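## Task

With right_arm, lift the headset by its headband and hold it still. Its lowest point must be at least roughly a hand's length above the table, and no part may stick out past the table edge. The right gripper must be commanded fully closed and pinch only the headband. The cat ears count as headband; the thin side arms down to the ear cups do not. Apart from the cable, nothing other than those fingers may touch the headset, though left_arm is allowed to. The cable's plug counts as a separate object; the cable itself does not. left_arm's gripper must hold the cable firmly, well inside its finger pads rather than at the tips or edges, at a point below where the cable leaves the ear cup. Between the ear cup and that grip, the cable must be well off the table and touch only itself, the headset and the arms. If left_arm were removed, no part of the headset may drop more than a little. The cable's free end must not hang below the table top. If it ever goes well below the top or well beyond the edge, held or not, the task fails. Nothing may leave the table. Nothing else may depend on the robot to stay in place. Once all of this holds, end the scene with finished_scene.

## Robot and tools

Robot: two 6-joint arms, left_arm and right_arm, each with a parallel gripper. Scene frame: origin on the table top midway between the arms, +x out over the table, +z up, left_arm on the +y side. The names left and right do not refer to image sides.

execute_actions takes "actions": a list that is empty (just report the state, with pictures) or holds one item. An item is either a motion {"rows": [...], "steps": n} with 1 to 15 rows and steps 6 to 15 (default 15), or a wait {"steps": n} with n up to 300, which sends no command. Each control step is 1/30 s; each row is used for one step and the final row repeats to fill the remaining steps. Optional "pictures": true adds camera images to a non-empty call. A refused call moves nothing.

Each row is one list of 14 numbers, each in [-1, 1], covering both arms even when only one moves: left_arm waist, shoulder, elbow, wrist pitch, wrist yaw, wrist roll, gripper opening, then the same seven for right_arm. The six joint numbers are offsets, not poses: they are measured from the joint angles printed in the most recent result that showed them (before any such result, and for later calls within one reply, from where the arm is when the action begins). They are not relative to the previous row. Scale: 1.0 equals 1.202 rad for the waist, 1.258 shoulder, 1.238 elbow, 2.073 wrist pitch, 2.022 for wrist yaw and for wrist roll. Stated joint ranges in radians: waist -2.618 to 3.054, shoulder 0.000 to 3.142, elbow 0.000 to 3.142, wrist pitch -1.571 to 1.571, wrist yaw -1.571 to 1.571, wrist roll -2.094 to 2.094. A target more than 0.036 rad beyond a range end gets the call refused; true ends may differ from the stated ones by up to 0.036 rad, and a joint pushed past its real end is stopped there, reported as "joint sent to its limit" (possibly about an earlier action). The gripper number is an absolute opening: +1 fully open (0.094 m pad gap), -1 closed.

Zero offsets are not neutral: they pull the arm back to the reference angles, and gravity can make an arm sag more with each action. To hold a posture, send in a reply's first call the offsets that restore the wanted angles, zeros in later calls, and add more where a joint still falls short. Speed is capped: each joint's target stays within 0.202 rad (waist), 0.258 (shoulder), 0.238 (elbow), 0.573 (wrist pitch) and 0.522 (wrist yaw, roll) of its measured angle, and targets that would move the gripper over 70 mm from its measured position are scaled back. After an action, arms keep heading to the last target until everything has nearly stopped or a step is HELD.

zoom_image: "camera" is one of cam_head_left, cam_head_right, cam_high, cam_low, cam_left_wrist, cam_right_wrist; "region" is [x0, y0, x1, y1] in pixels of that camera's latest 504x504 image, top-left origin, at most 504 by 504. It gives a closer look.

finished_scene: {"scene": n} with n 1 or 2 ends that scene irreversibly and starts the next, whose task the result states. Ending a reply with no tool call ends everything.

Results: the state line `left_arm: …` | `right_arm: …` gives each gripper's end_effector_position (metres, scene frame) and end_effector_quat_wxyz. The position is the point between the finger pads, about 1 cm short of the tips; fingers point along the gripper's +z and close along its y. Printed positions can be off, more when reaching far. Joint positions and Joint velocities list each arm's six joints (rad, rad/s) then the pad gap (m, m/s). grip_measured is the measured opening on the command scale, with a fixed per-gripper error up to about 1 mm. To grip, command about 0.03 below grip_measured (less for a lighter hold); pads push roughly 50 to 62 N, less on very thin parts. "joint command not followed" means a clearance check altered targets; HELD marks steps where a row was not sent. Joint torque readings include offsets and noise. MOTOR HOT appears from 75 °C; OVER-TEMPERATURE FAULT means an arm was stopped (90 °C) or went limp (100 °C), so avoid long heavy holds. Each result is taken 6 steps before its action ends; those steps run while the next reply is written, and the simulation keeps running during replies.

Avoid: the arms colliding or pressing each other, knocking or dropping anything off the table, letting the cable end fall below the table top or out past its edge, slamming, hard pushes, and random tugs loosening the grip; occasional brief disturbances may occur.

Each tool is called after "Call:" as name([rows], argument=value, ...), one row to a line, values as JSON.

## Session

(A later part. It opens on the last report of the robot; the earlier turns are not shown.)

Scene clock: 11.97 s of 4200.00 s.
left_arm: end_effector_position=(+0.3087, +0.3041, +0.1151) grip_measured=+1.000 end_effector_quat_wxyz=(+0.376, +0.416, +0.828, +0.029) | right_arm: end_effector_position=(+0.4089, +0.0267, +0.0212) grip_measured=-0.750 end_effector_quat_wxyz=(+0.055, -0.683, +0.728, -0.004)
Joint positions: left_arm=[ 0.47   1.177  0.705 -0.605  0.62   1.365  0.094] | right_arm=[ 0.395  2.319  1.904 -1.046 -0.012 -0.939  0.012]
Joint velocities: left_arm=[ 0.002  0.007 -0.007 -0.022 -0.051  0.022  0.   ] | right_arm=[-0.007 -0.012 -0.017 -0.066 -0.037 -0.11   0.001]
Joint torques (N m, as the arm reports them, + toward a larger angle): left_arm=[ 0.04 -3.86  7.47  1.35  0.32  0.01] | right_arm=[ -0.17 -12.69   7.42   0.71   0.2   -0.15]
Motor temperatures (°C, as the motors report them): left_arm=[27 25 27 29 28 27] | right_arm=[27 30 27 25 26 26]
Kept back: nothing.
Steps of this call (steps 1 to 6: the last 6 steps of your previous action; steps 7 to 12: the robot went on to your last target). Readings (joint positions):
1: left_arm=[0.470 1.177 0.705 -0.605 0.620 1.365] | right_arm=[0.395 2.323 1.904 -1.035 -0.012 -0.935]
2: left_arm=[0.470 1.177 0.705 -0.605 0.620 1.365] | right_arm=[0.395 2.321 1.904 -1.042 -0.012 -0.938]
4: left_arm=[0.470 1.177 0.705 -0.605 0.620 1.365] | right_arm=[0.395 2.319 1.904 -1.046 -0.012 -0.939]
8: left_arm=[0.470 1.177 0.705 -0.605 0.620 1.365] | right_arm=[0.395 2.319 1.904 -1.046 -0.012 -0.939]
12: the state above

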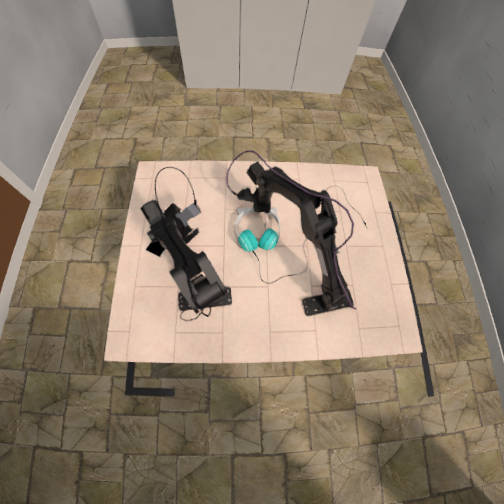

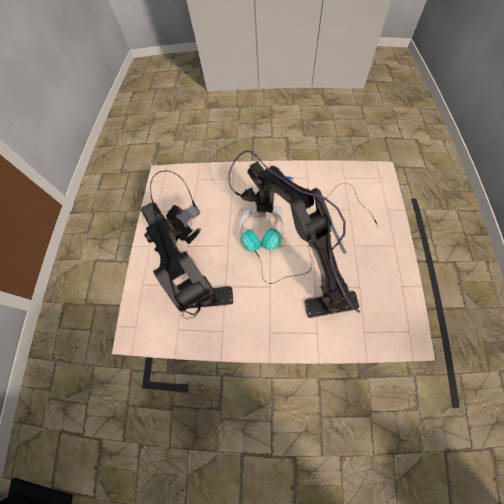

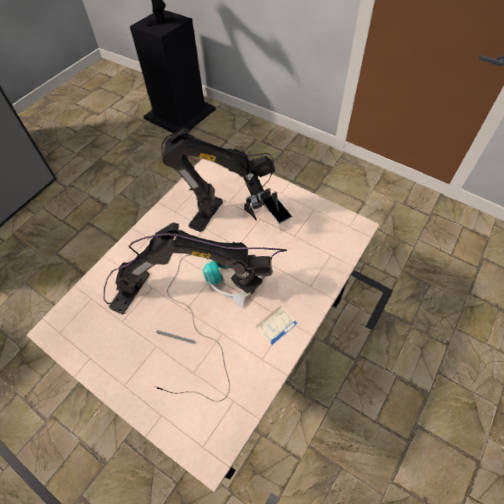

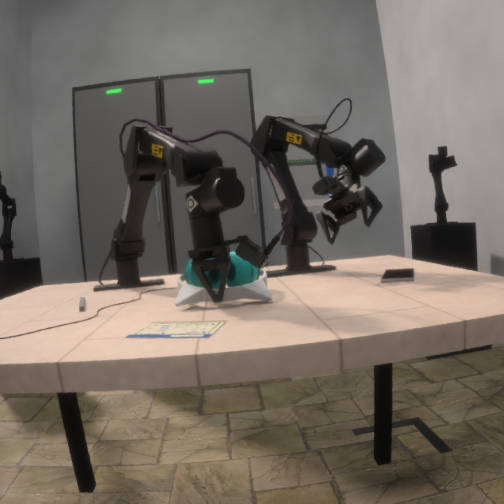

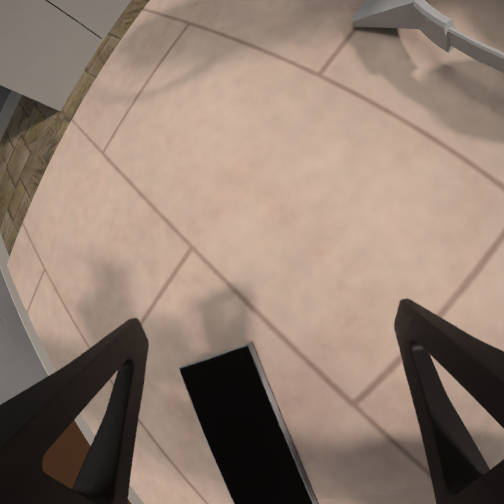

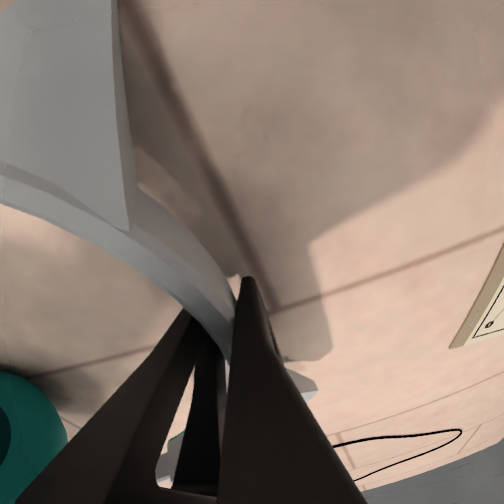

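Call:
execute_actions([
  {"rows":[[0,0,0,0,0,0,1,0,-0.04,0,-0.02,0,0,-1],[0,0,0,0,0,0,1,0,-0.08,0,-0.045,0,0,-1],[0,0,0,0,0,0,1,0,-0.12,0,-0.07,0,0,-1],[0,0,0,0,0,0,1,0,-0.16,0,-0.095,0,0,-1],[0,0,0,0,0,0,1,0,-0.2,0.01,-0.12,0,0,-1],[0,0,0,0,0,0,1,0,-0.24,0.01,-0.14,0,0,-1],[0,0,0,0,0,0,1,0,-0.28,0.015,-0.165,0,0,-1],[0,0,0,0,0,0,1,0,-0.32,0.015,-0.185,0,0,-1],[0,0,0,0,0,0,1,0,-0.35,0.015,-0.195,0,0,-1]],"steps":15},
])

Call:
execute_actions([
  {"steps":10},
], pictures=true)

Scene clock: 13.00 s of 4200.00 s.
left_arm: end_effector_position=(+0.3086, +0.3045, +0.1148) grip_measured=+1.000 end_effector_quat_wxyz=(+0.375, +0.416, +0.828, +0.029) | right_arm: end_effector_position=(+0.3823, +0.0085, +0.1149) grip_measured=-0.824 end_effector_quat_wxyz=(+0.080, -0.680, +0.729, -0.012)
Joint positions: left_arm=[ 0.47   1.177  0.705 -0.605  0.618  1.365  0.094] | right_arm=[ 0.395  2.09   1.899 -1.218 -0.006 -0.934  0.008]
Joint velocities: left_arm=[ 0.002 -0.032 -0.007  0.007 -0.007 -0.037  0.   ] | right_arm=[ 0.002 -1.121  0.002 -0.725  0.212 -0.081  0.   ]
Joint torques (N m, as the arm reports them, + toward a larger angle): left_arm=[ 0.01 -3.93  7.49  1.35  0.32  0.02] | right_arm=[  0.01 -14.04   8.91   0.23  -0.42   0.04]
Motor temperatures (°C, as the motors report them): left_arm=[27 25 27 30 28 27] | right_arm=[27 30 27 25 26 26]
Steps of this call (steps 1 to 22: the robot went on to your last target; steps 23 to 31: the first 9 steps of this action). Readings (joint positions):
23: left_arm=[0.470 1.177 0.705 -0.605 0.620 1.365] | right_arm=[0.395 2.317 1.904 -1.049 -0.013 -0.939]
24: left_arm=[0.470 1.177 0.705 -0.605 0.619 1.365] | right_arm=[0.395 2.309 1.904 -1.060 -0.014 -0.937]
26: left_arm=[0.470 1.177 0.705 -0.605 0.618 1.365] | right_arm=[0.395 2.268 1.899 -1.104 -0.022 -0.930]
30: left_arm=[0.470 1.177 0.705 -0.605 0.618 1.365] | right_arm=[0.395 2.129 1.899 -1.195 -0.009 -0.934]
31: the state above

Scene clock: 13.33 s of 4200.00 s.
left_arm: end_effector_position=(+0.3086, +0.3046, +0.1148) grip_measured=+1.000 end_effector_quat_wxyz=(+0.375, +0.416, +0.828, +0.030) | right_arm: end_effector_position=(+0.3373, -0.0219, +0.1957) grip_measured=-0.824 end_effector_quat_wxyz=(+0.094, -0.680, +0.726, -0.019)
Joint positions: left_arm=[ 0.47   1.177  0.705 -0.605  0.617  1.365  0.094] | right_arm=[ 0.395  1.873  1.91  -1.415  0.002 -0.939  0.008]
Joint velocities: left_arm=[-0.017  0.002  0.002  0.095  0.037 -0.051  0.   ] | right_arm=[-0.007  0.159  0.017 -0.242 -0.007  0.066 -0.   ]
Joint torques (N m, as the arm reports them, + toward a larger angle): left_arm=[-0.03 -3.92  7.49  1.36  0.33  0.  ] | right_arm=[-0.15 -8.71  8.68  0.69 -0.18  0.  ]
Motor temperatures (°C, as the motors report them): left_arm=[27 25 27 30 28 27] | right_arm=[27 30 27 25 26 26]
Kept back: nothing.
Steps of this call (steps 1 to 6: the last 6 steps of your previous action; steps 7 to 10: the robot went on to your last target). Readings (joint positions):
1: left_arm=[0.470 1.177 0.705 -0.605 0.618 1.365] | right_arm=[0.395 2.051 1.899 -1.239 -0.001 -0.935]
2: left_arm=[0.470 1.177 0.705 -0.605 0.618 1.365] | right_arm=[0.395 2.013 1.899 -1.263 -0.001 -0.935]
4: left_arm=[0.470 1.177 0.705 -0.605 0.617 1.365] | right_arm=[0.395 1.940 1.899 -1.317 0.002 -0.937]
8: left_arm=[0.470 1.177 0.705 -0.605 0.617 1.365] | right_arm=[0.395 1.871 1.910 -1.398 0.002 -0.939]
10: the state above

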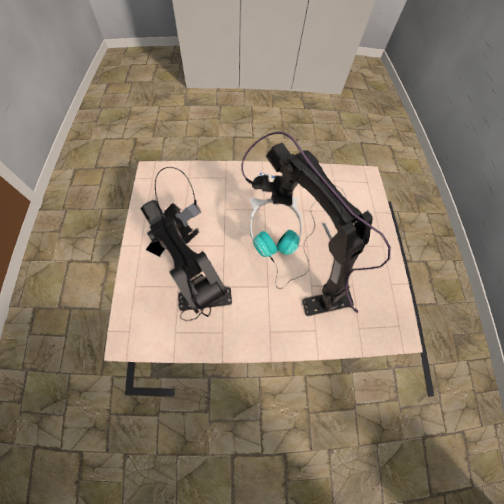

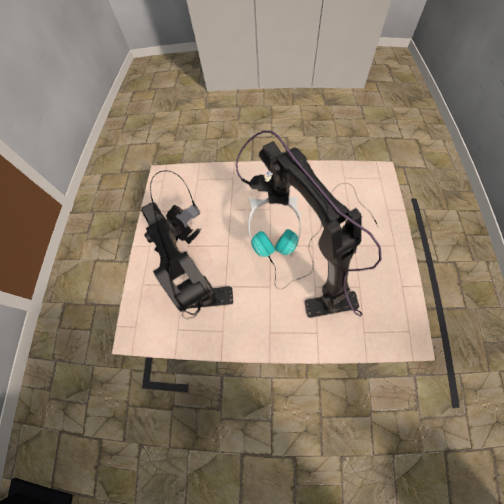

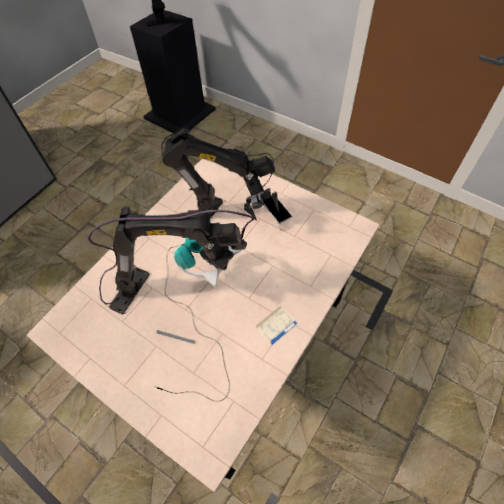

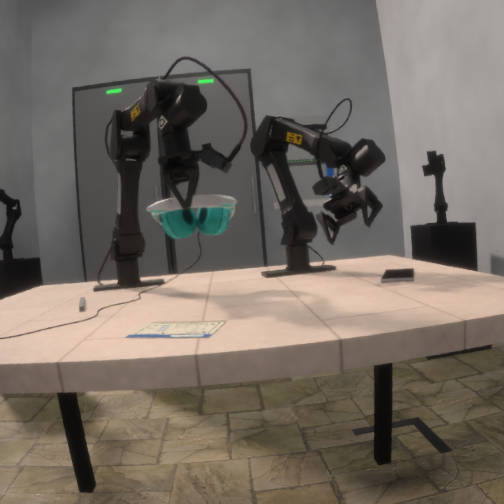

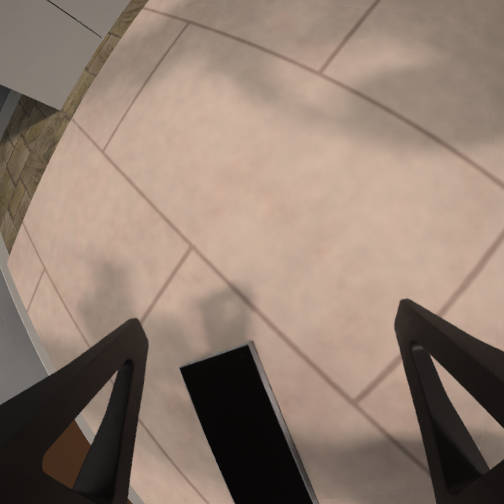

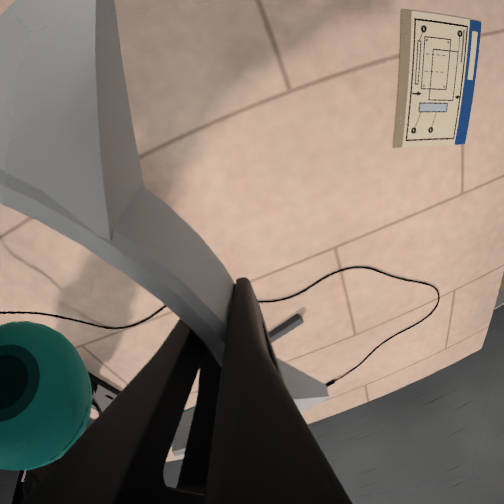

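Call:
execute_actions([
  {"rows":[[0,0,0,0,0,0,1,0,-0.03,-0.02,0.04,0,-0.02,-1],[0,0,0,0,0,0,1,0,-0.06,-0.04,0.08,0,-0.04,-1],[0,0,0,0,0,0,1,0,-0.09,-0.07,0.12,0,-0.06,-1],[0,0,0,0,0,0,1,0,-0.12,-0.10,0.16,0,-0.08,-1],[0,0,0,0,0,0,1,0,-0.15,-0.13,0.2,0,-0.1,-1],[0,0,0,0,0,0,1,0,-0.18,-0.16,0.24,0,-0.12,-1],[0,0,0,0,0,0,1,0,-0.21,-0.19,0.28,0,-0.14,-1],[0,0,0,0,0,0,1,0,-0.24,-0.22,0.32,0,-0.16,-1],[0,0,0,0,0,0,1,0,-0.27,-0.25,0.36,0,-0.18,-1],[0,0,0,0,0,0,1,0,-0.30,-0.28,0.40,0,-0.2,-1],[0,0,0,0,0,0,1,0,-0.33,-0.31,0.44,0,-0.22,-1],[0,0,0,0,0,0,1,0,-0.36,-0.34,0.48,0,-0.24,-1],[0,0,0,0,0,0,1,0,-0.39,-0.37,0.52,0,-0.26,-1],[0,0,0,0,0,0,1,0,-0.42,-0.40,0.56,0,-0.28,-1],[0,0,0,0,0,0,1,0,-0.477,-0.50,0.683,0,-0.312,-1]],"steps":15},
])

Call:
execute_actions([
  {"steps":25},
], pictures=true)

Scene clock: 15.63 s of 4200.00 s.
left_arm: end_effector_position=(+0.3085, +0.3049, +0.1146) grip_measured=+1.000 end_effector_quat_wxyz=(+0.374, +0.416, +0.829, +0.030) | right_arm: end_effector_position=(+0.3658, -0.0062, +0.2314) grip_measured=-0.824 end_effector_quat_wxyz=(-0.267, +0.726, -0.627, +0.087)
Joint positions: left_arm=[ 0.47   1.177  0.705 -0.605  0.615  1.365  0.094] | right_arm=[ 0.395  1.654  1.649 -0.997  0.014 -1.153  0.008]
Joint velocities: left_arm=[-0.007  0.012 -0.002 -0.007 -0.037 -0.007  0.   ] | right_arm=[-0.002 -1.194 -0.974  1.912 -0.051 -0.96  -0.   ]
Joint torques (N m, as the arm reports them, + toward a larger angle): left_arm=[ 0.02 -3.88  7.52  1.35  0.33  0.  ] | right_arm=[  0.01 -10.48   9.56   1.58  -0.11   0.08]
Motor temperatures (°C, as the motors report them): left_arm=[27 25 27 30 28 27] | right_arm=[27 31 27 25 26 26]
Steps of this call (steps 1 to 30: the robot went on to your last target; steps 31 to 60: nothing new was sent; steps 61 to 69: the first 9 steps of this action). Readings (joint positions):
61: left_arm=[0.470 1.177 0.705 -0.605 0.617 1.365] | right_arm=[0.395 1.889 1.904 -1.418 0.006 -0.944]
62: left_arm=[0.470 1.177 0.705 -0.605 0.617 1.365] | right_arm=[0.395 1.878 1.888 -1.392 0.007 -0.956]
64: left_arm=[0.470 1.177 0.705 -0.605 0.616 1.365] | right_arm=[0.395 1.837 1.830 -1.301 0.011 -0.997]
68: left_arm=[0.470 1.177 0.705 -0.605 0.615 1.365] | right_arm=[0.395 1.694 1.684 -1.062 0.014 -1.119]
69: the state above

Scene clock: 16.47 s of 4200.00 s.
left_arm: end_effector_position=(+0.3085, +0.3050, +0.1146) grip_measured=+1.000 end_effector_quat_wxyz=(+0.374, +0.416, +0.829, +0.030) | right_arm: end_effector_position=(+0.3836, +0.0062, +0.4022) grip_measured=-0.823 end_effector_quat_wxyz=(-0.586, +0.649, -0.361, +0.324)
Joint positions: left_arm=[ 0.47   1.177  0.705 -0.605  0.615  1.365  0.094] | right_arm=[ 0.395  1.299  1.279 -0.084  0.009 -1.567  0.008]
Joint velocities: left_arm=[ 0.007  0.007 -0.007 -0.11   0.081  0.022  0.   ] | right_arm=[-0.007 -0.007 -0.027 -0.037 -0.037 -0.007 -0.   ]
Joint torques (N m, as the arm reports them, + toward a larger angle): left_arm=[-0.06 -3.85  7.51  1.34  0.32  0.  ] | right_arm=[ 0.   -6.59 10.    3.04 -0.05  0.01]
Motor temperatures (°C, as the motors report them): left_arm=[27 25 28 30 28 27] | right_arm=[27 31 27 26 26 26]
Kept back: nothing.
Steps of this call (steps 1 to 6: the last 6 steps of your previous action; steps 7 to 25: the robot went on to your last target). Readings (joint positions):
1: left_arm=[0.470 1.177 0.705 -0.605 0.615 1.365] | right_arm=[0.395 1.613 1.617 -0.931 0.014 -1.188]
2: left_arm=[0.470 1.177 0.705 -0.605 0.615 1.365] | right_arm=[0.395 1.573 1.585 -0.864 0.014 -1.222]
4: left_arm=[0.470 1.177 0.705 -0.605 0.615 1.365] | right_arm=[0.395 1.497 1.519 -0.726 0.014 -1.292]
8: left_arm=[0.470 1.177 0.705 -0.605 0.615 1.365] | right_arm=[0.395 1.341 1.339 -0.405 0.013 -1.435]
25: the state above

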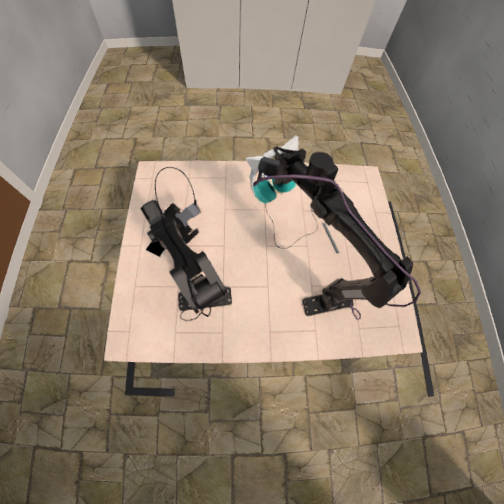

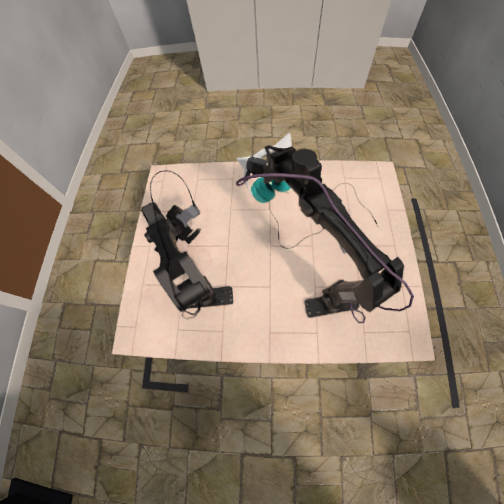

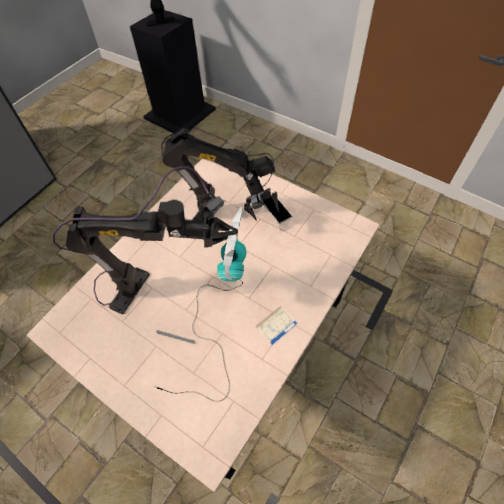

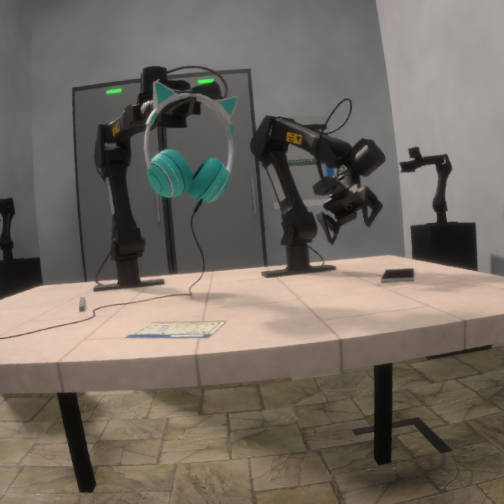

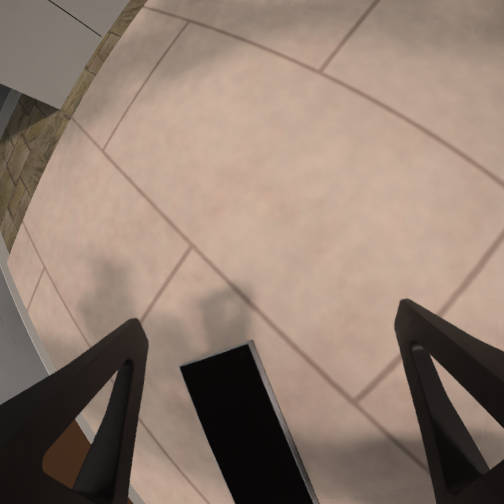

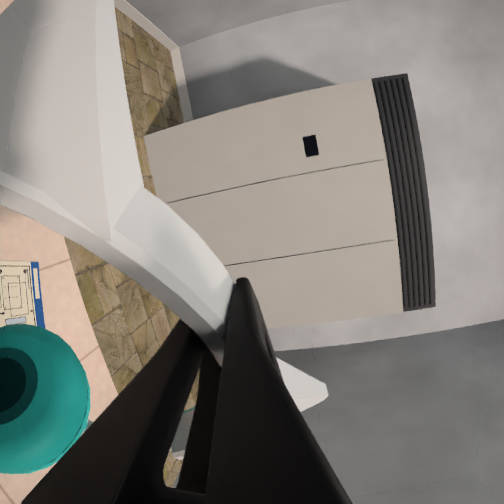

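Call:
execute_actions([
  {"rows":[[-0.3,-0.19,-0.15,0.19,-0.304,-0.675,1,0,0,0.01,0.005,0,0,-1],[-0.5,-0.19,-0.2,0.19,-0.304,-0.675,1,0,0,0.01,0.005,0,0,-1],[-0.973,-0.19,-0.2,0.19,-0.304,-0.675,1,0,0,0.01,0.005,0,0,-1]],"steps":15},
])

Call:
execute_actions([
  {"steps":30},
], pictures=true)

Scene clock: 18.00 s of 4200.00 s.
left_arm: end_effector_position=(+0.3219, +0.2203, +0.1037) grip_measured=+1.000 end_effector_quat_wxyz=(+0.394, +0.255, +0.881, +0.058) | right_arm: end_effector_position=(+0.3847, +0.0070, +0.3862) grip_measured=-0.823 end_effector_quat_wxyz=(-0.567, +0.666, -0.369, +0.314)
Joint positions: left_arm=[-0.142  0.947  0.469 -0.277  0.087  0.508  0.094] | right_arm=[ 0.395  1.31   1.279 -0.13   0.008 -1.569  0.008]
Joint velocities: left_arm=[-2.107  0.002  0.002  0.491 -0.608 -2.908  0.   ] | right_arm=[ 0.007  0.032 -0.007 -0.051 -0.022  0.022  0.   ]
Joint torques (N m, as the arm reports them, + toward a larger angle): left_arm=[-0.11 -2.98  6.83  1.79  0.09 -0.03] | right_arm=[-0.04 -5.57 10.01  2.88  0.05  0.01]
Motor temperatures (°C, as the motors report them): left_arm=[27 25 28 30 28 27] | right_arm=[27 31 27 26 26 26]
Steps of this call (steps 1 to 30: the robot went on to your last target; steps 31 to 37: nothing new was sent; steps 38 to 46: the first 9 steps of this action). Readings (joint positions):
38: left_arm=[0.440 1.147 0.675 -0.542 0.535 1.288] | right_arm=[0.395 1.299 1.279 -0.085 0.008 -1.569]
39: left_arm=[0.376 1.082 0.612 -0.454 0.424 1.189] | right_arm=[0.395 1.299 1.279 -0.092 0.008 -1.569]
41: left_arm=[0.226 0.971 0.514 -0.371 0.271 0.995] | right_arm=[0.395 1.301 1.279 -0.107 0.008 -1.569]
45: left_arm=[-0.069 0.947 0.469 -0.293 0.109 0.606] | right_arm=[0.395 1.309 1.279 -0.127 0.008 -1.569]
46: the state above

Scene clock: 19.00 s of 4200.00 s.
left_arm: end_effector_position=(+0.2834, +0.0756, +0.1140) grip_measured=+1.000 end_effector_quat_wxyz=(+0.405, +0.263, +0.867, -0.122) | right_arm: end_effector_position=(+0.3847, +0.0070, +0.3844) grip_measured=-0.823 end_effector_quat_wxyz=(-0.565, +0.668, -0.370, +0.313)
Joint positions: left_arm=[-0.699  0.947  0.469 -0.219  0.009  0.01   0.094] | right_arm=[ 0.395  1.311  1.279 -0.135  0.008 -1.569  0.008]
Joint velocities: left_arm=[-0.002 -0.007  0.002 -0.11   0.007 -0.022  0.   ] | right_arm=[ 0.002 -0.007 -0.002 -0.037 -0.037 -0.051  0.   ]
Joint torques (N m, as the arm reports them, + toward a larger angle): left_arm=[-0.09 -3.07  6.98  2.06 -0.12 -0.1 ] | right_arm=[-0.06 -5.6   9.97  2.8   0.04  0.04]
Motor temperatures (°C, as the motors report them): left_arm=[27 25 28 30 28 27] | right_arm=[27 30 27 27 26 26]
Kept back: nothing.
Steps of this call (steps 1 to 6: the last 6 steps of your previous action; steps 7 to 30: the robot went on to your last target). Readings (joint positions):
1: left_arm=[-0.215 0.947 0.469 -0.261 0.070 0.413] | right_arm=[0.395 1.311 1.279 -0.132 0.008 -1.569]
2: left_arm=[-0.288 0.947 0.469 -0.249 0.056 0.331] | right_arm=[0.395 1.311 1.279 -0.134 0.008 -1.569]
4: left_arm=[-0.435 0.947 0.469 -0.233 0.037 0.215] | right_arm=[0.395 1.311 1.279 -0.135 0.008 -1.569]
8: left_arm=[-0.678 0.947 0.469 -0.219 0.027 0.095] | right_arm=[0.395 1.311 1.279 -0.135 0.008 -1.569]
30: the state above

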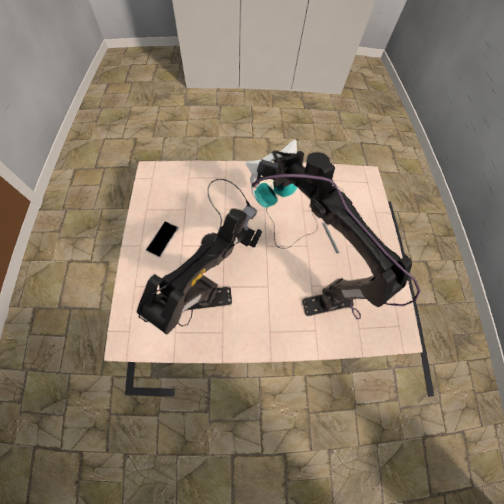

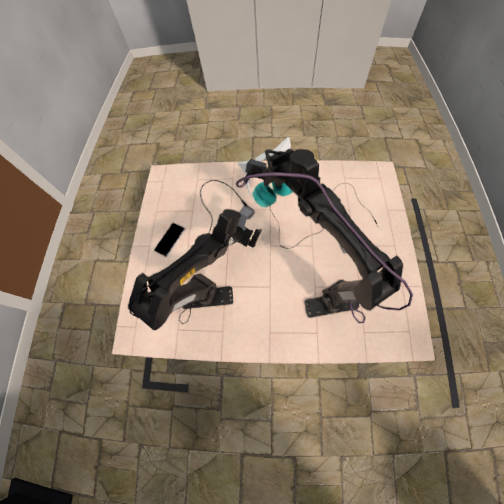

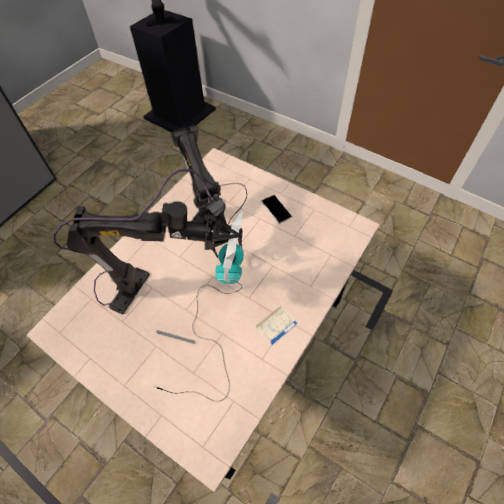

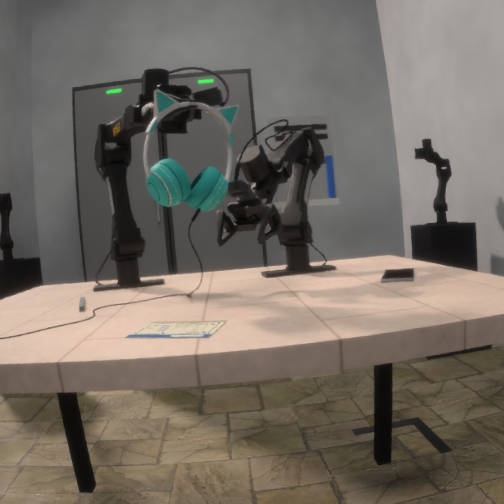

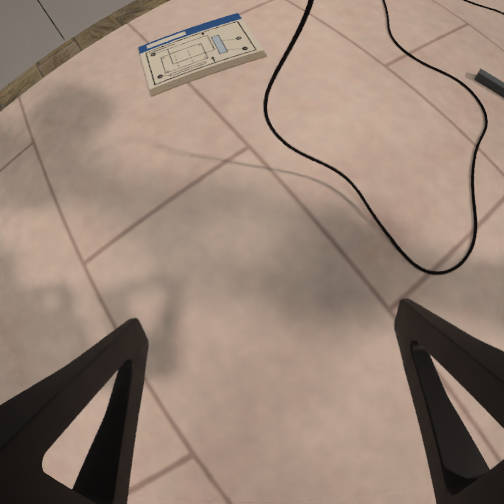

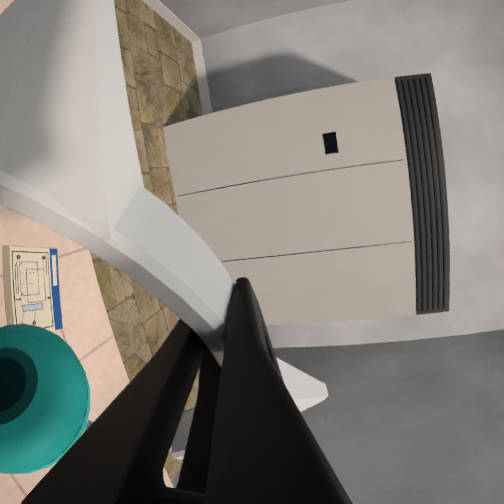

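Call:
execute_actions([
  {"rows":[[-0.01,0,0.008,0,0,0,1,0,-0.004,0.03,0.01,0,0,-1],[-0.02,0,0.008,0,0,0,1,0,-0.008,0.06,0.015,0,0,-1],[-0.025,0,0.008,0,0,0,1,0,-0.008,0.09,0.015,0,0,-1],[-0.025,0,0.008,0,0,0,1,0,-0.008,0.12,0.015,0,0,-1],[-0.025,0,0.008,0,0,0,1,0,-0.008,0.137,0.015,0,0,-1]],"steps":15},
])

Call:
execute_actions([
  {"steps":20},
], pictures=true)

Scene clock: 20.33 s of 4200.00 s.
left_arm: end_effector_position=(+0.2799, +0.0702, +0.1140) grip_measured=+1.000 end_effector_quat_wxyz=(+0.404, +0.272, +0.864, -0.126) | right_arm: end_effector_position=(+0.3844, +0.0068, +0.4300) grip_measured=-0.823 end_effector_quat_wxyz=(-0.588, +0.647, -0.358, +0.326)
Joint positions: left_arm=[-0.721  0.947  0.469 -0.219  0.008  0.01   0.094] | right_arm=[ 0.395  1.328  1.406 -0.173  0.008 -1.571  0.008]
Joint velocities: left_arm=[ 0.012  0.002  0.012  0.066 -0.007 -0.037  0.   ] | right_arm=[-0.002 -0.002  0.271  0.256 -0.051 -0.11  -0.   ]
Joint torques (N m, as the arm reports them, + toward a larger angle): left_arm=[-0.54 -2.22  9.01  1.94  0.    0.  ] | right_arm=[-0.02 -6.76 10.88  2.45  0.02  0.01]
Motor temperatures (°C, as the motors report them): left_arm=[27 25 28 31 28 27] | right_arm=[27 30 27 27 26 26]
Steps of this call (steps 1 to 15: the robot went on to your last target; steps 16 to 31: nothing new was sent; steps 32 to 40: the first 9 steps of this action). Readings (joint positions):
32: left_arm=[-0.699 0.947 0.469 -0.219 0.009 0.010] | right_arm=[0.395 1.311 1.279 -0.138 0.008 -1.569]
33: left_arm=[-0.701 0.947 0.469 -0.219 0.008 0.010] | right_arm=[0.395 1.311 1.283 -0.146 0.008 -1.570]
35: left_arm=[-0.713 0.947 0.469 -0.219 0.008 0.010] | right_arm=[0.395 1.319 1.315 -0.176 0.008 -1.570]
39: left_arm=[-0.721 0.947 0.469 -0.219 0.008 0.010] | right_arm=[0.395 1.328 1.394 -0.181 0.008 -1.571]
40: the state above

Scene clock: 21.00 s of 4200.00 s.
left_arm: end_effector_position=(+0.2799, +0.0702, +0.1140) grip_measured=+1.000 end_effector_quat_wxyz=(+0.404, +0.272, +0.864, -0.126) | right_arm: end_effector_position=(+0.3840, +0.0066, +0.4361) grip_measured=-0.823 end_effector_quat_wxyz=(-0.593, +0.643, -0.356, +0.329)
Joint positions: left_arm=[-0.721  0.947  0.469 -0.219  0.008  0.01   0.094] | right_arm=[ 0.395  1.328  1.416 -0.169  0.008 -1.571  0.008]
Joint velocities: left_arm=[-0.007 -0.007 -0.007  0.066  0.037  0.022  0.   ] | right_arm=[ 0.002 -0.007  0.002 -0.066 -0.037 -0.022  0.   ]
Joint torques (N m, as the arm reports them, + toward a larger angle): left_arm=[-0.51 -2.21  9.02  1.94 -0.03  0.02] | right_arm=[-0.08 -6.84 11.63  2.84  0.03  0.02]
Motor temperatures (°C, as the motors report them): left_arm=[27 25 28 31 28 27] | right_arm=[27 30 28 27 26 26]
Kept back: nothing.
Steps of this call (steps 1 to 6: the last 6 steps of your previous action; steps 7 to 20: the robot went on to your last target). Readings (joint positions):
1: left_arm=[-0.721 0.947 0.469 -0.219 0.008 0.010] | right_arm=[0.395 1.328 1.413 -0.165 0.008 -1.571]
2: left_arm=[-0.721 0.947 0.469 -0.219 0.008 0.010] | right_arm=[0.395 1.328 1.416 -0.159 0.008 -1.571]
4: left_arm=[-0.721 0.947 0.469 -0.219 0.008 0.010] | right_arm=[0.395 1.328 1.416 -0.157 0.008 -1.571]
8: left_arm=[-0.721 0.947 0.469 -0.219 0.008 0.010] | right_arm=[0.395 1.328 1.416 -0.167 0.008 -1.571]
20: the state above

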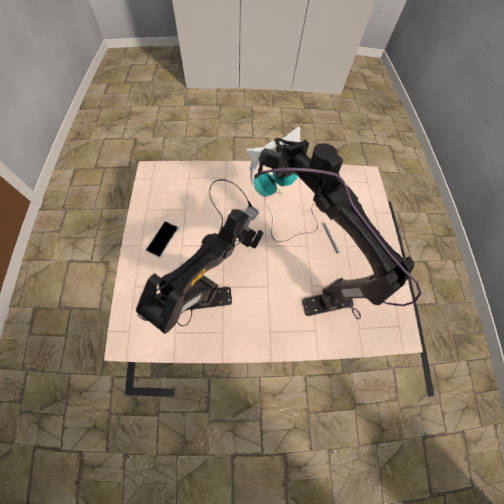

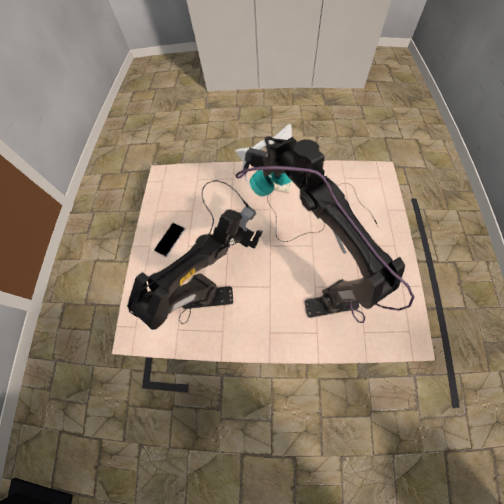

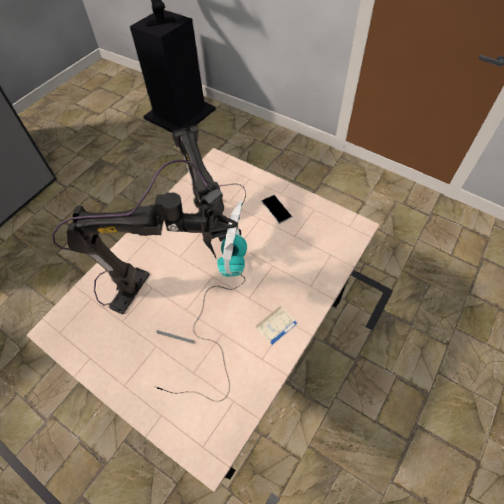

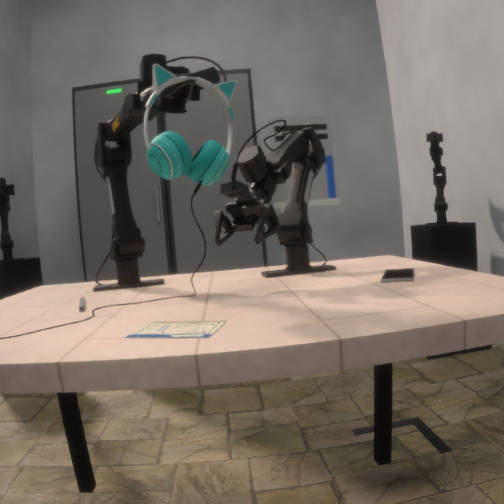

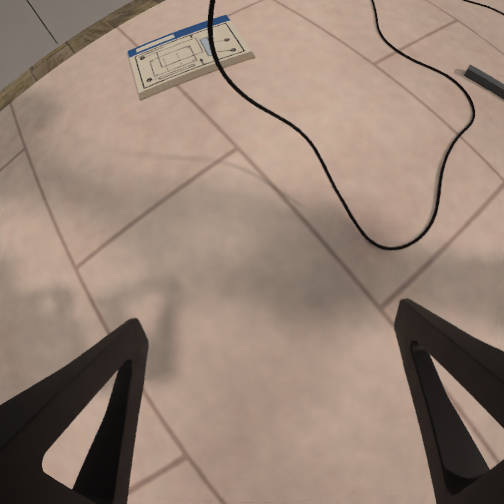

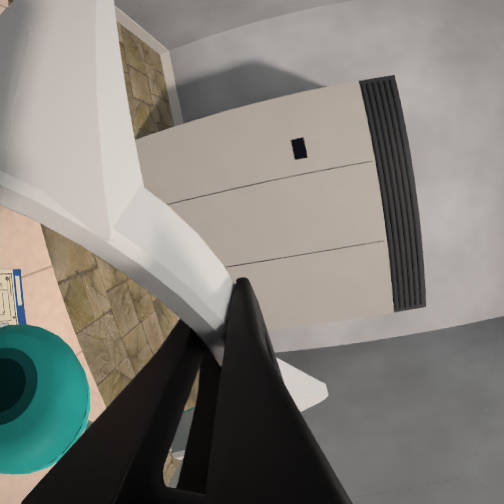

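Call:
execute_actions([
  {"rows":[[0.01,0.07,0.008,0.1,0,0,1,0,-0.004,0.012,0.012,0,0,-1],[0.02,0.14,0.008,0.2,0,0,1,0,-0.004,0.012,0.012,0,0,-1],[0.025,0.21,0.008,0.293,0,0,1,0,-0.004,0.012,0.012,0,0,-1],[0.025,0.275,0.008,0.293,0,0,1,0,-0.004,0.012,0.012,0,0,-1]],"steps":15},
])

Call:
execute_actions([
  {"steps":12},
], pictures=true)

Scene clock: 21.70 s of 4200.00 s.
left_arm: end_effector_position=(+0.3397, +0.0396, +0.0954) grip_measured=+1.000 end_effector_quat_wxyz=(+0.455, +0.255, +0.842, -0.136) | right_arm: end_effector_position=(+0.3832, +0.0061, +0.4274) grip_measured=-0.823 end_effector_quat_wxyz=(-0.581, +0.654, -0.362, +0.323)
Joint positions: left_arm=[-0.698  1.31   0.473  0.256  0.009  0.01   0.094] | right_arm=[ 0.395  1.328  1.416 -0.205  0.008 -1.571  0.008]
Joint velocities: left_arm=[ 0.002 -0.007  0.022  0.564 -0.022 -0.007  0.   ] | right_arm=[-0.012 -0.007  0.007 -0.007  0.022 -0.022 -0.001]
Joint torques (N m, as the arm reports them, + toward a larger angle): left_arm=[ 0.54 -6.66  7.73  2.5  -0.03  0.  ] | right_arm=[ 0.   -5.07  9.99  2.84  0.03  0.01]
Motor temperatures (°C, as the motors report them): left_arm=[27 25 28 31 28 27] | right_arm=[27 30 28 27 26 26]
Steps of this call (steps 1 to 12: the robot went on to your last target; steps 13 to 21: the first 9 steps of this action). Readings (joint positions):
13: left_arm=[-0.721 0.957 0.469 -0.199 0.008 0.010] | right_arm=[0.395 1.328 1.416 -0.172 0.008 -1.571]
14: left_arm=[-0.719 0.992 0.469 -0.139 0.009 0.010] | right_arm=[0.395 1.328 1.416 -0.177 0.008 -1.571]
16: left_arm=[-0.707 1.129 0.471 0.058 0.009 0.010] | right_arm=[0.395 1.328 1.416 -0.188 0.008 -1.571]
20: left_arm=[-0.698 1.307 0.473 0.235 0.009 0.010] | right_arm=[0.395 1.328 1.416 -0.203 0.008 -1.571]
21: the state above

Scene clock: 22.10 s of 4200.00 s.
left_arm: end_effector_position=(+0.3499, +0.0330, +0.1159) grip_measured=+1.000 end_effector_quat_wxyz=(+0.495, +0.249, +0.819, -0.147) | right_arm: end_effector_position=(+0.3841, +0.0052, +0.4295) grip_measured=-0.823 end_effector_quat_wxyz=(-0.582, +0.651, -0.360, +0.329)
Joint positions: left_arm=[-0.698  1.31   0.473  0.352  0.009  0.01   0.094] | right_arm=[ 0.395  1.328  1.416 -0.196  0.015 -1.579  0.008]
Joint velocities: left_arm=[-0.007  0.017  0.017 -0.022 -0.022 -0.022  0.   ] | right_arm=[-0.007 -0.007 -0.027  0.037  0.022 -0.007 -0.   ]
Joint torques (N m, as the arm reports them, + toward a larger angle): left_arm=[ 0.57 -6.73  7.88  2.54 -0.02  0.  ] | right_arm=[-0.02 -5.    9.94  2.68 -0.07  0.09]
Motor temperatures (°C, as the motors report them): left_arm=[27 25 28 31 28 27] | right_arm=[27 30 28 28 26 26]
Kept back: nothing.
Steps of this call (steps 1 to 6: the last 6 steps of your previous action; steps 7 to 12: the robot went on to your last target). Readings (joint positions):
1: left_arm=[-0.698 1.310 0.473 0.280 0.009 0.010] | right_arm=[0.395 1.328 1.416 -0.205 0.008 -1.571]
2: left_arm=[-0.698 1.310 0.473 0.304 0.009 0.010] | right_arm=[0.395 1.328 1.416 -0.206 0.008 -1.571]
4: left_arm=[-0.698 1.310 0.473 0.331 0.009 0.010] | right_arm=[0.395 1.328 1.416 -0.205 0.010 -1.573]
8: left_arm=[-0.698 1.310 0.473 0.347 0.009 0.010] | right_arm=[0.395 1.328 1.416 -0.198 0.014 -1.577]
12: the state above

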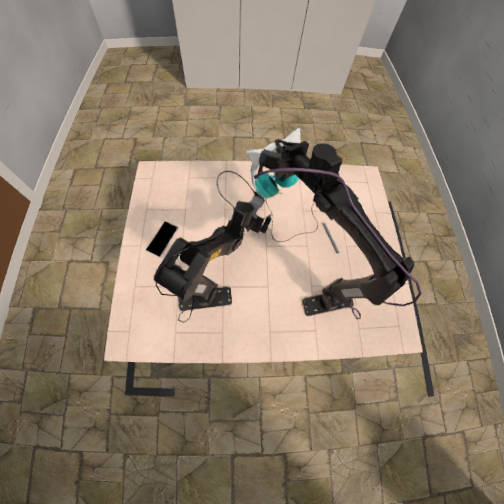

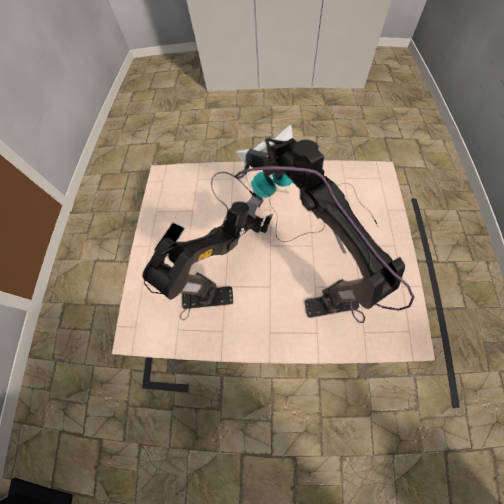

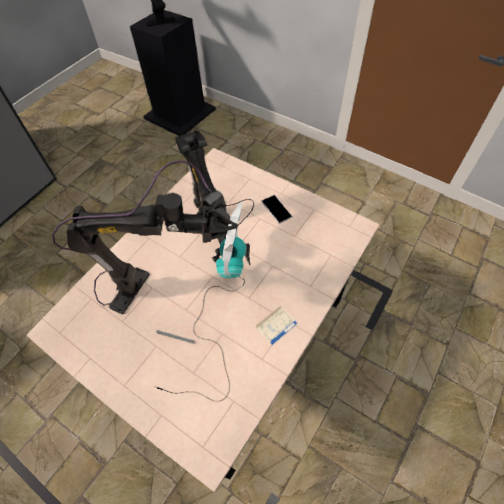

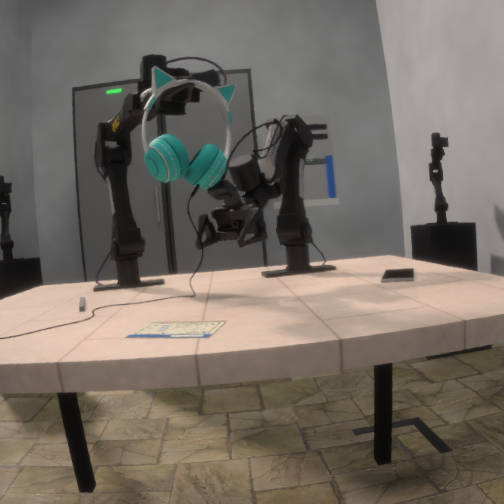

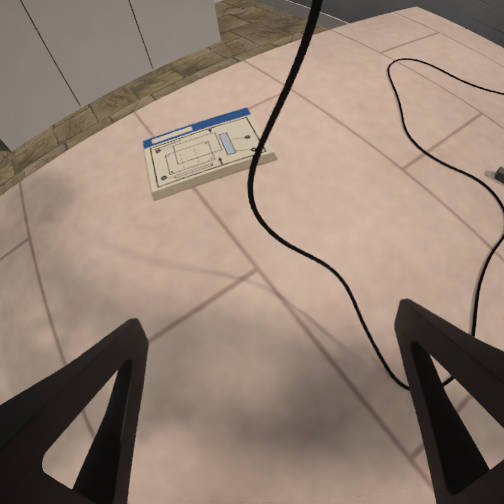

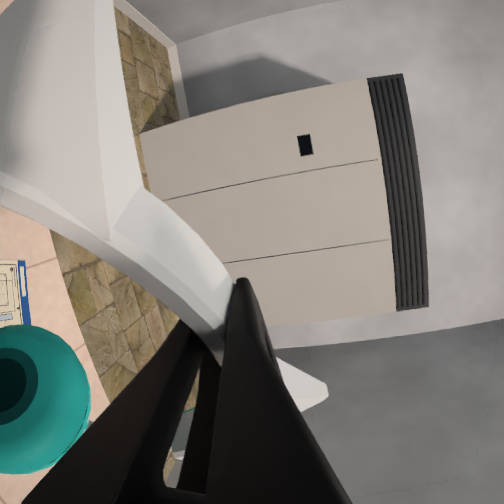

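Call:
execute_actions([
  {"rows":[[0,0.02,0.008,0,0,0,1,0,-0.004,0.03,0.03,0,0,-1],[0,0.04,0.008,0,0,0,1,0,-0.004,0.06,0.06,0,0,-1],[0,0.04,0.008,0,0,0,1,0,-0.004,0.09,0.09,0,0,-1]],"steps":15},
])

Call:
execute_actions([
  {"steps":12},
], pictures=true)

Scene clock: 22.77 s of 4200.00 s.
left_arm: end_effector_position=(+0.3496, +0.0332, +0.0990) grip_measured=+1.000 end_effector_quat_wxyz=(+0.476, +0.252, +0.831, -0.142) | right_arm: end_effector_position=(+0.3853, +0.0056, +0.4754) grip_measured=-0.823 end_effector_quat_wxyz=(+0.623, -0.611, +0.338, -0.353)
Joint positions: left_arm=[-0.698  1.358  0.473  0.354  0.009  0.01   0.094] | right_arm=[ 0.395  1.345  1.485 -0.116  0.017 -1.582  0.008]
Joint velocities: left_arm=[-0.017  0.007 -0.012  0.007 -0.022  0.007  0.   ] | right_arm=[-0.002 -0.002  0.139  0.33  -0.007  0.051 -0.   ]
Joint torques (N m, as the arm reports them, + toward a larger angle): left_arm=[ 0.02 -5.2   8.08  2.09 -0.01 -0.02] | right_arm=[ 0.   -6.42 11.69  2.66  0.02  0.03]
Motor temperatures (°C, as the motors report them): left_arm=[27 25 28 31 28 27] | right_arm=[27 30 28 28 26 26]
Steps of this call (steps 1 to 11: the robot went on to your last target; steps 12 to 20: the first 9 steps of this action). Readings (joint positions):
12: left_arm=[-0.698 1.313 0.473 0.354 0.009 0.010] | right_arm=[0.395 1.328 1.416 -0.194 0.017 -1.581]
13: left_arm=[-0.698 1.320 0.473 0.357 0.009 0.010] | right_arm=[0.395 1.329 1.420 -0.193 0.017 -1.582]
15: left_arm=[-0.698 1.341 0.473 0.359 0.009 0.010] | right_arm=[0.395 1.340 1.442 -0.184 0.017 -1.582]
19: left_arm=[-0.698 1.358 0.473 0.354 0.009 0.010] | right_arm=[0.395 1.345 1.479 -0.129 0.017 -1.582]
20: the state above

Scene clock: 23.17 s of 4200.00 s.
left_arm: end_effector_position=(+0.3496, +0.0332, +0.0990) grip_measured=+1.000 end_effector_quat_wxyz=(+0.476, +0.252, +0.831, -0.142) | right_arm: end_effector_position=(+0.3846, +0.0052, +0.4845) grip_measured=-0.823 end_effector_quat_wxyz=(+0.632, -0.601, +0.333, -0.358)
Joint positions: left_arm=[-0.698  1.358  0.473  0.354  0.009  0.01   0.094] | right_arm=[ 0.395  1.345  1.49  -0.09   0.017 -1.582  0.008]
Joint velocities: left_arm=[-0.002  0.007  0.012 -0.022 -0.007  0.007  0.   ] | right_arm=[ 0.002 -0.017  0.007 -0.037 -0.022 -0.022 -0.   ]
Joint torques (N m, as the arm reports them, + toward a larger angle): left_arm=[ 0.   -5.23  8.08  2.09 -0.03  0.  ] | right_arm=[-0.04 -6.42 12.05  2.95 -0.01  0.04]
Motor temperatures (°C, as the motors report them): left_arm=[27 25 28 31 28 27] | right_arm=[27 30 28 28 26 26]
Kept back: nothing.
Steps of this call (steps 1 to 6: the last 6 steps of your previous action; steps 7 to 12: the robot went on to your last target). Readings (joint positions):
1: left_arm=[-0.698 1.358 0.473 0.354 0.009 0.010] | right_arm=[0.395 1.345 1.488 -0.105 0.017 -1.582]
2: left_arm=[-0.698 1.358 0.473 0.354 0.009 0.010] | right_arm=[0.395 1.345 1.490 -0.097 0.017 -1.582]
4: left_arm=[-0.698 1.358 0.473 0.354 0.009 0.010] | right_arm=[0.395 1.345 1.490 -0.090 0.017 -1.582]
8: left_arm=[-0.698 1.358 0.473 0.354 0.009 0.010] | right_arm=[0.395 1.345 1.490 -0.090 0.017 -1.582]
12: the state above

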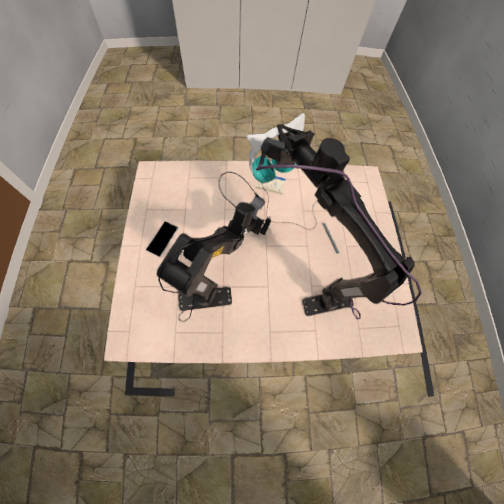

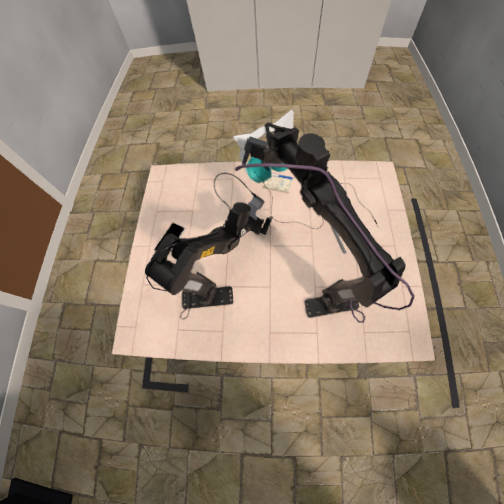

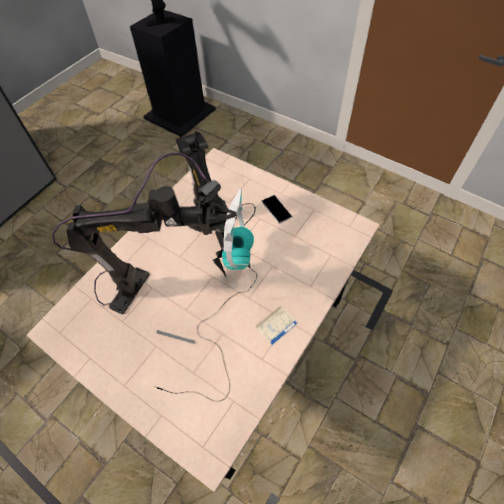

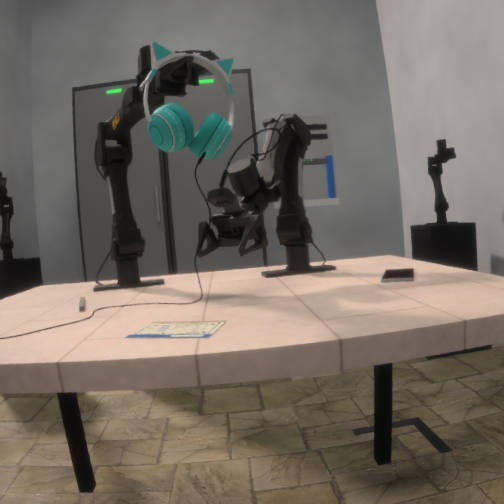

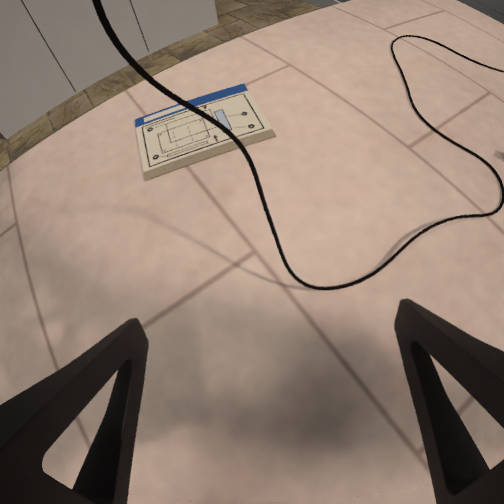

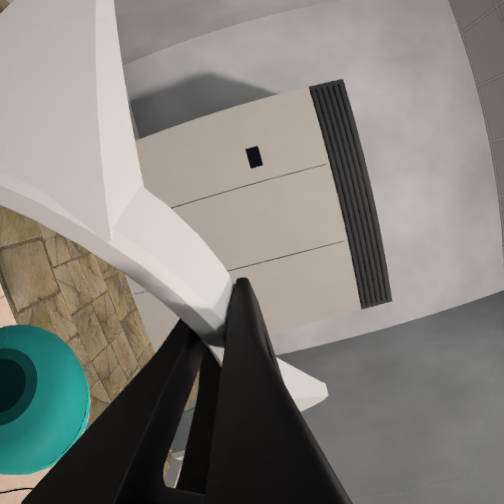

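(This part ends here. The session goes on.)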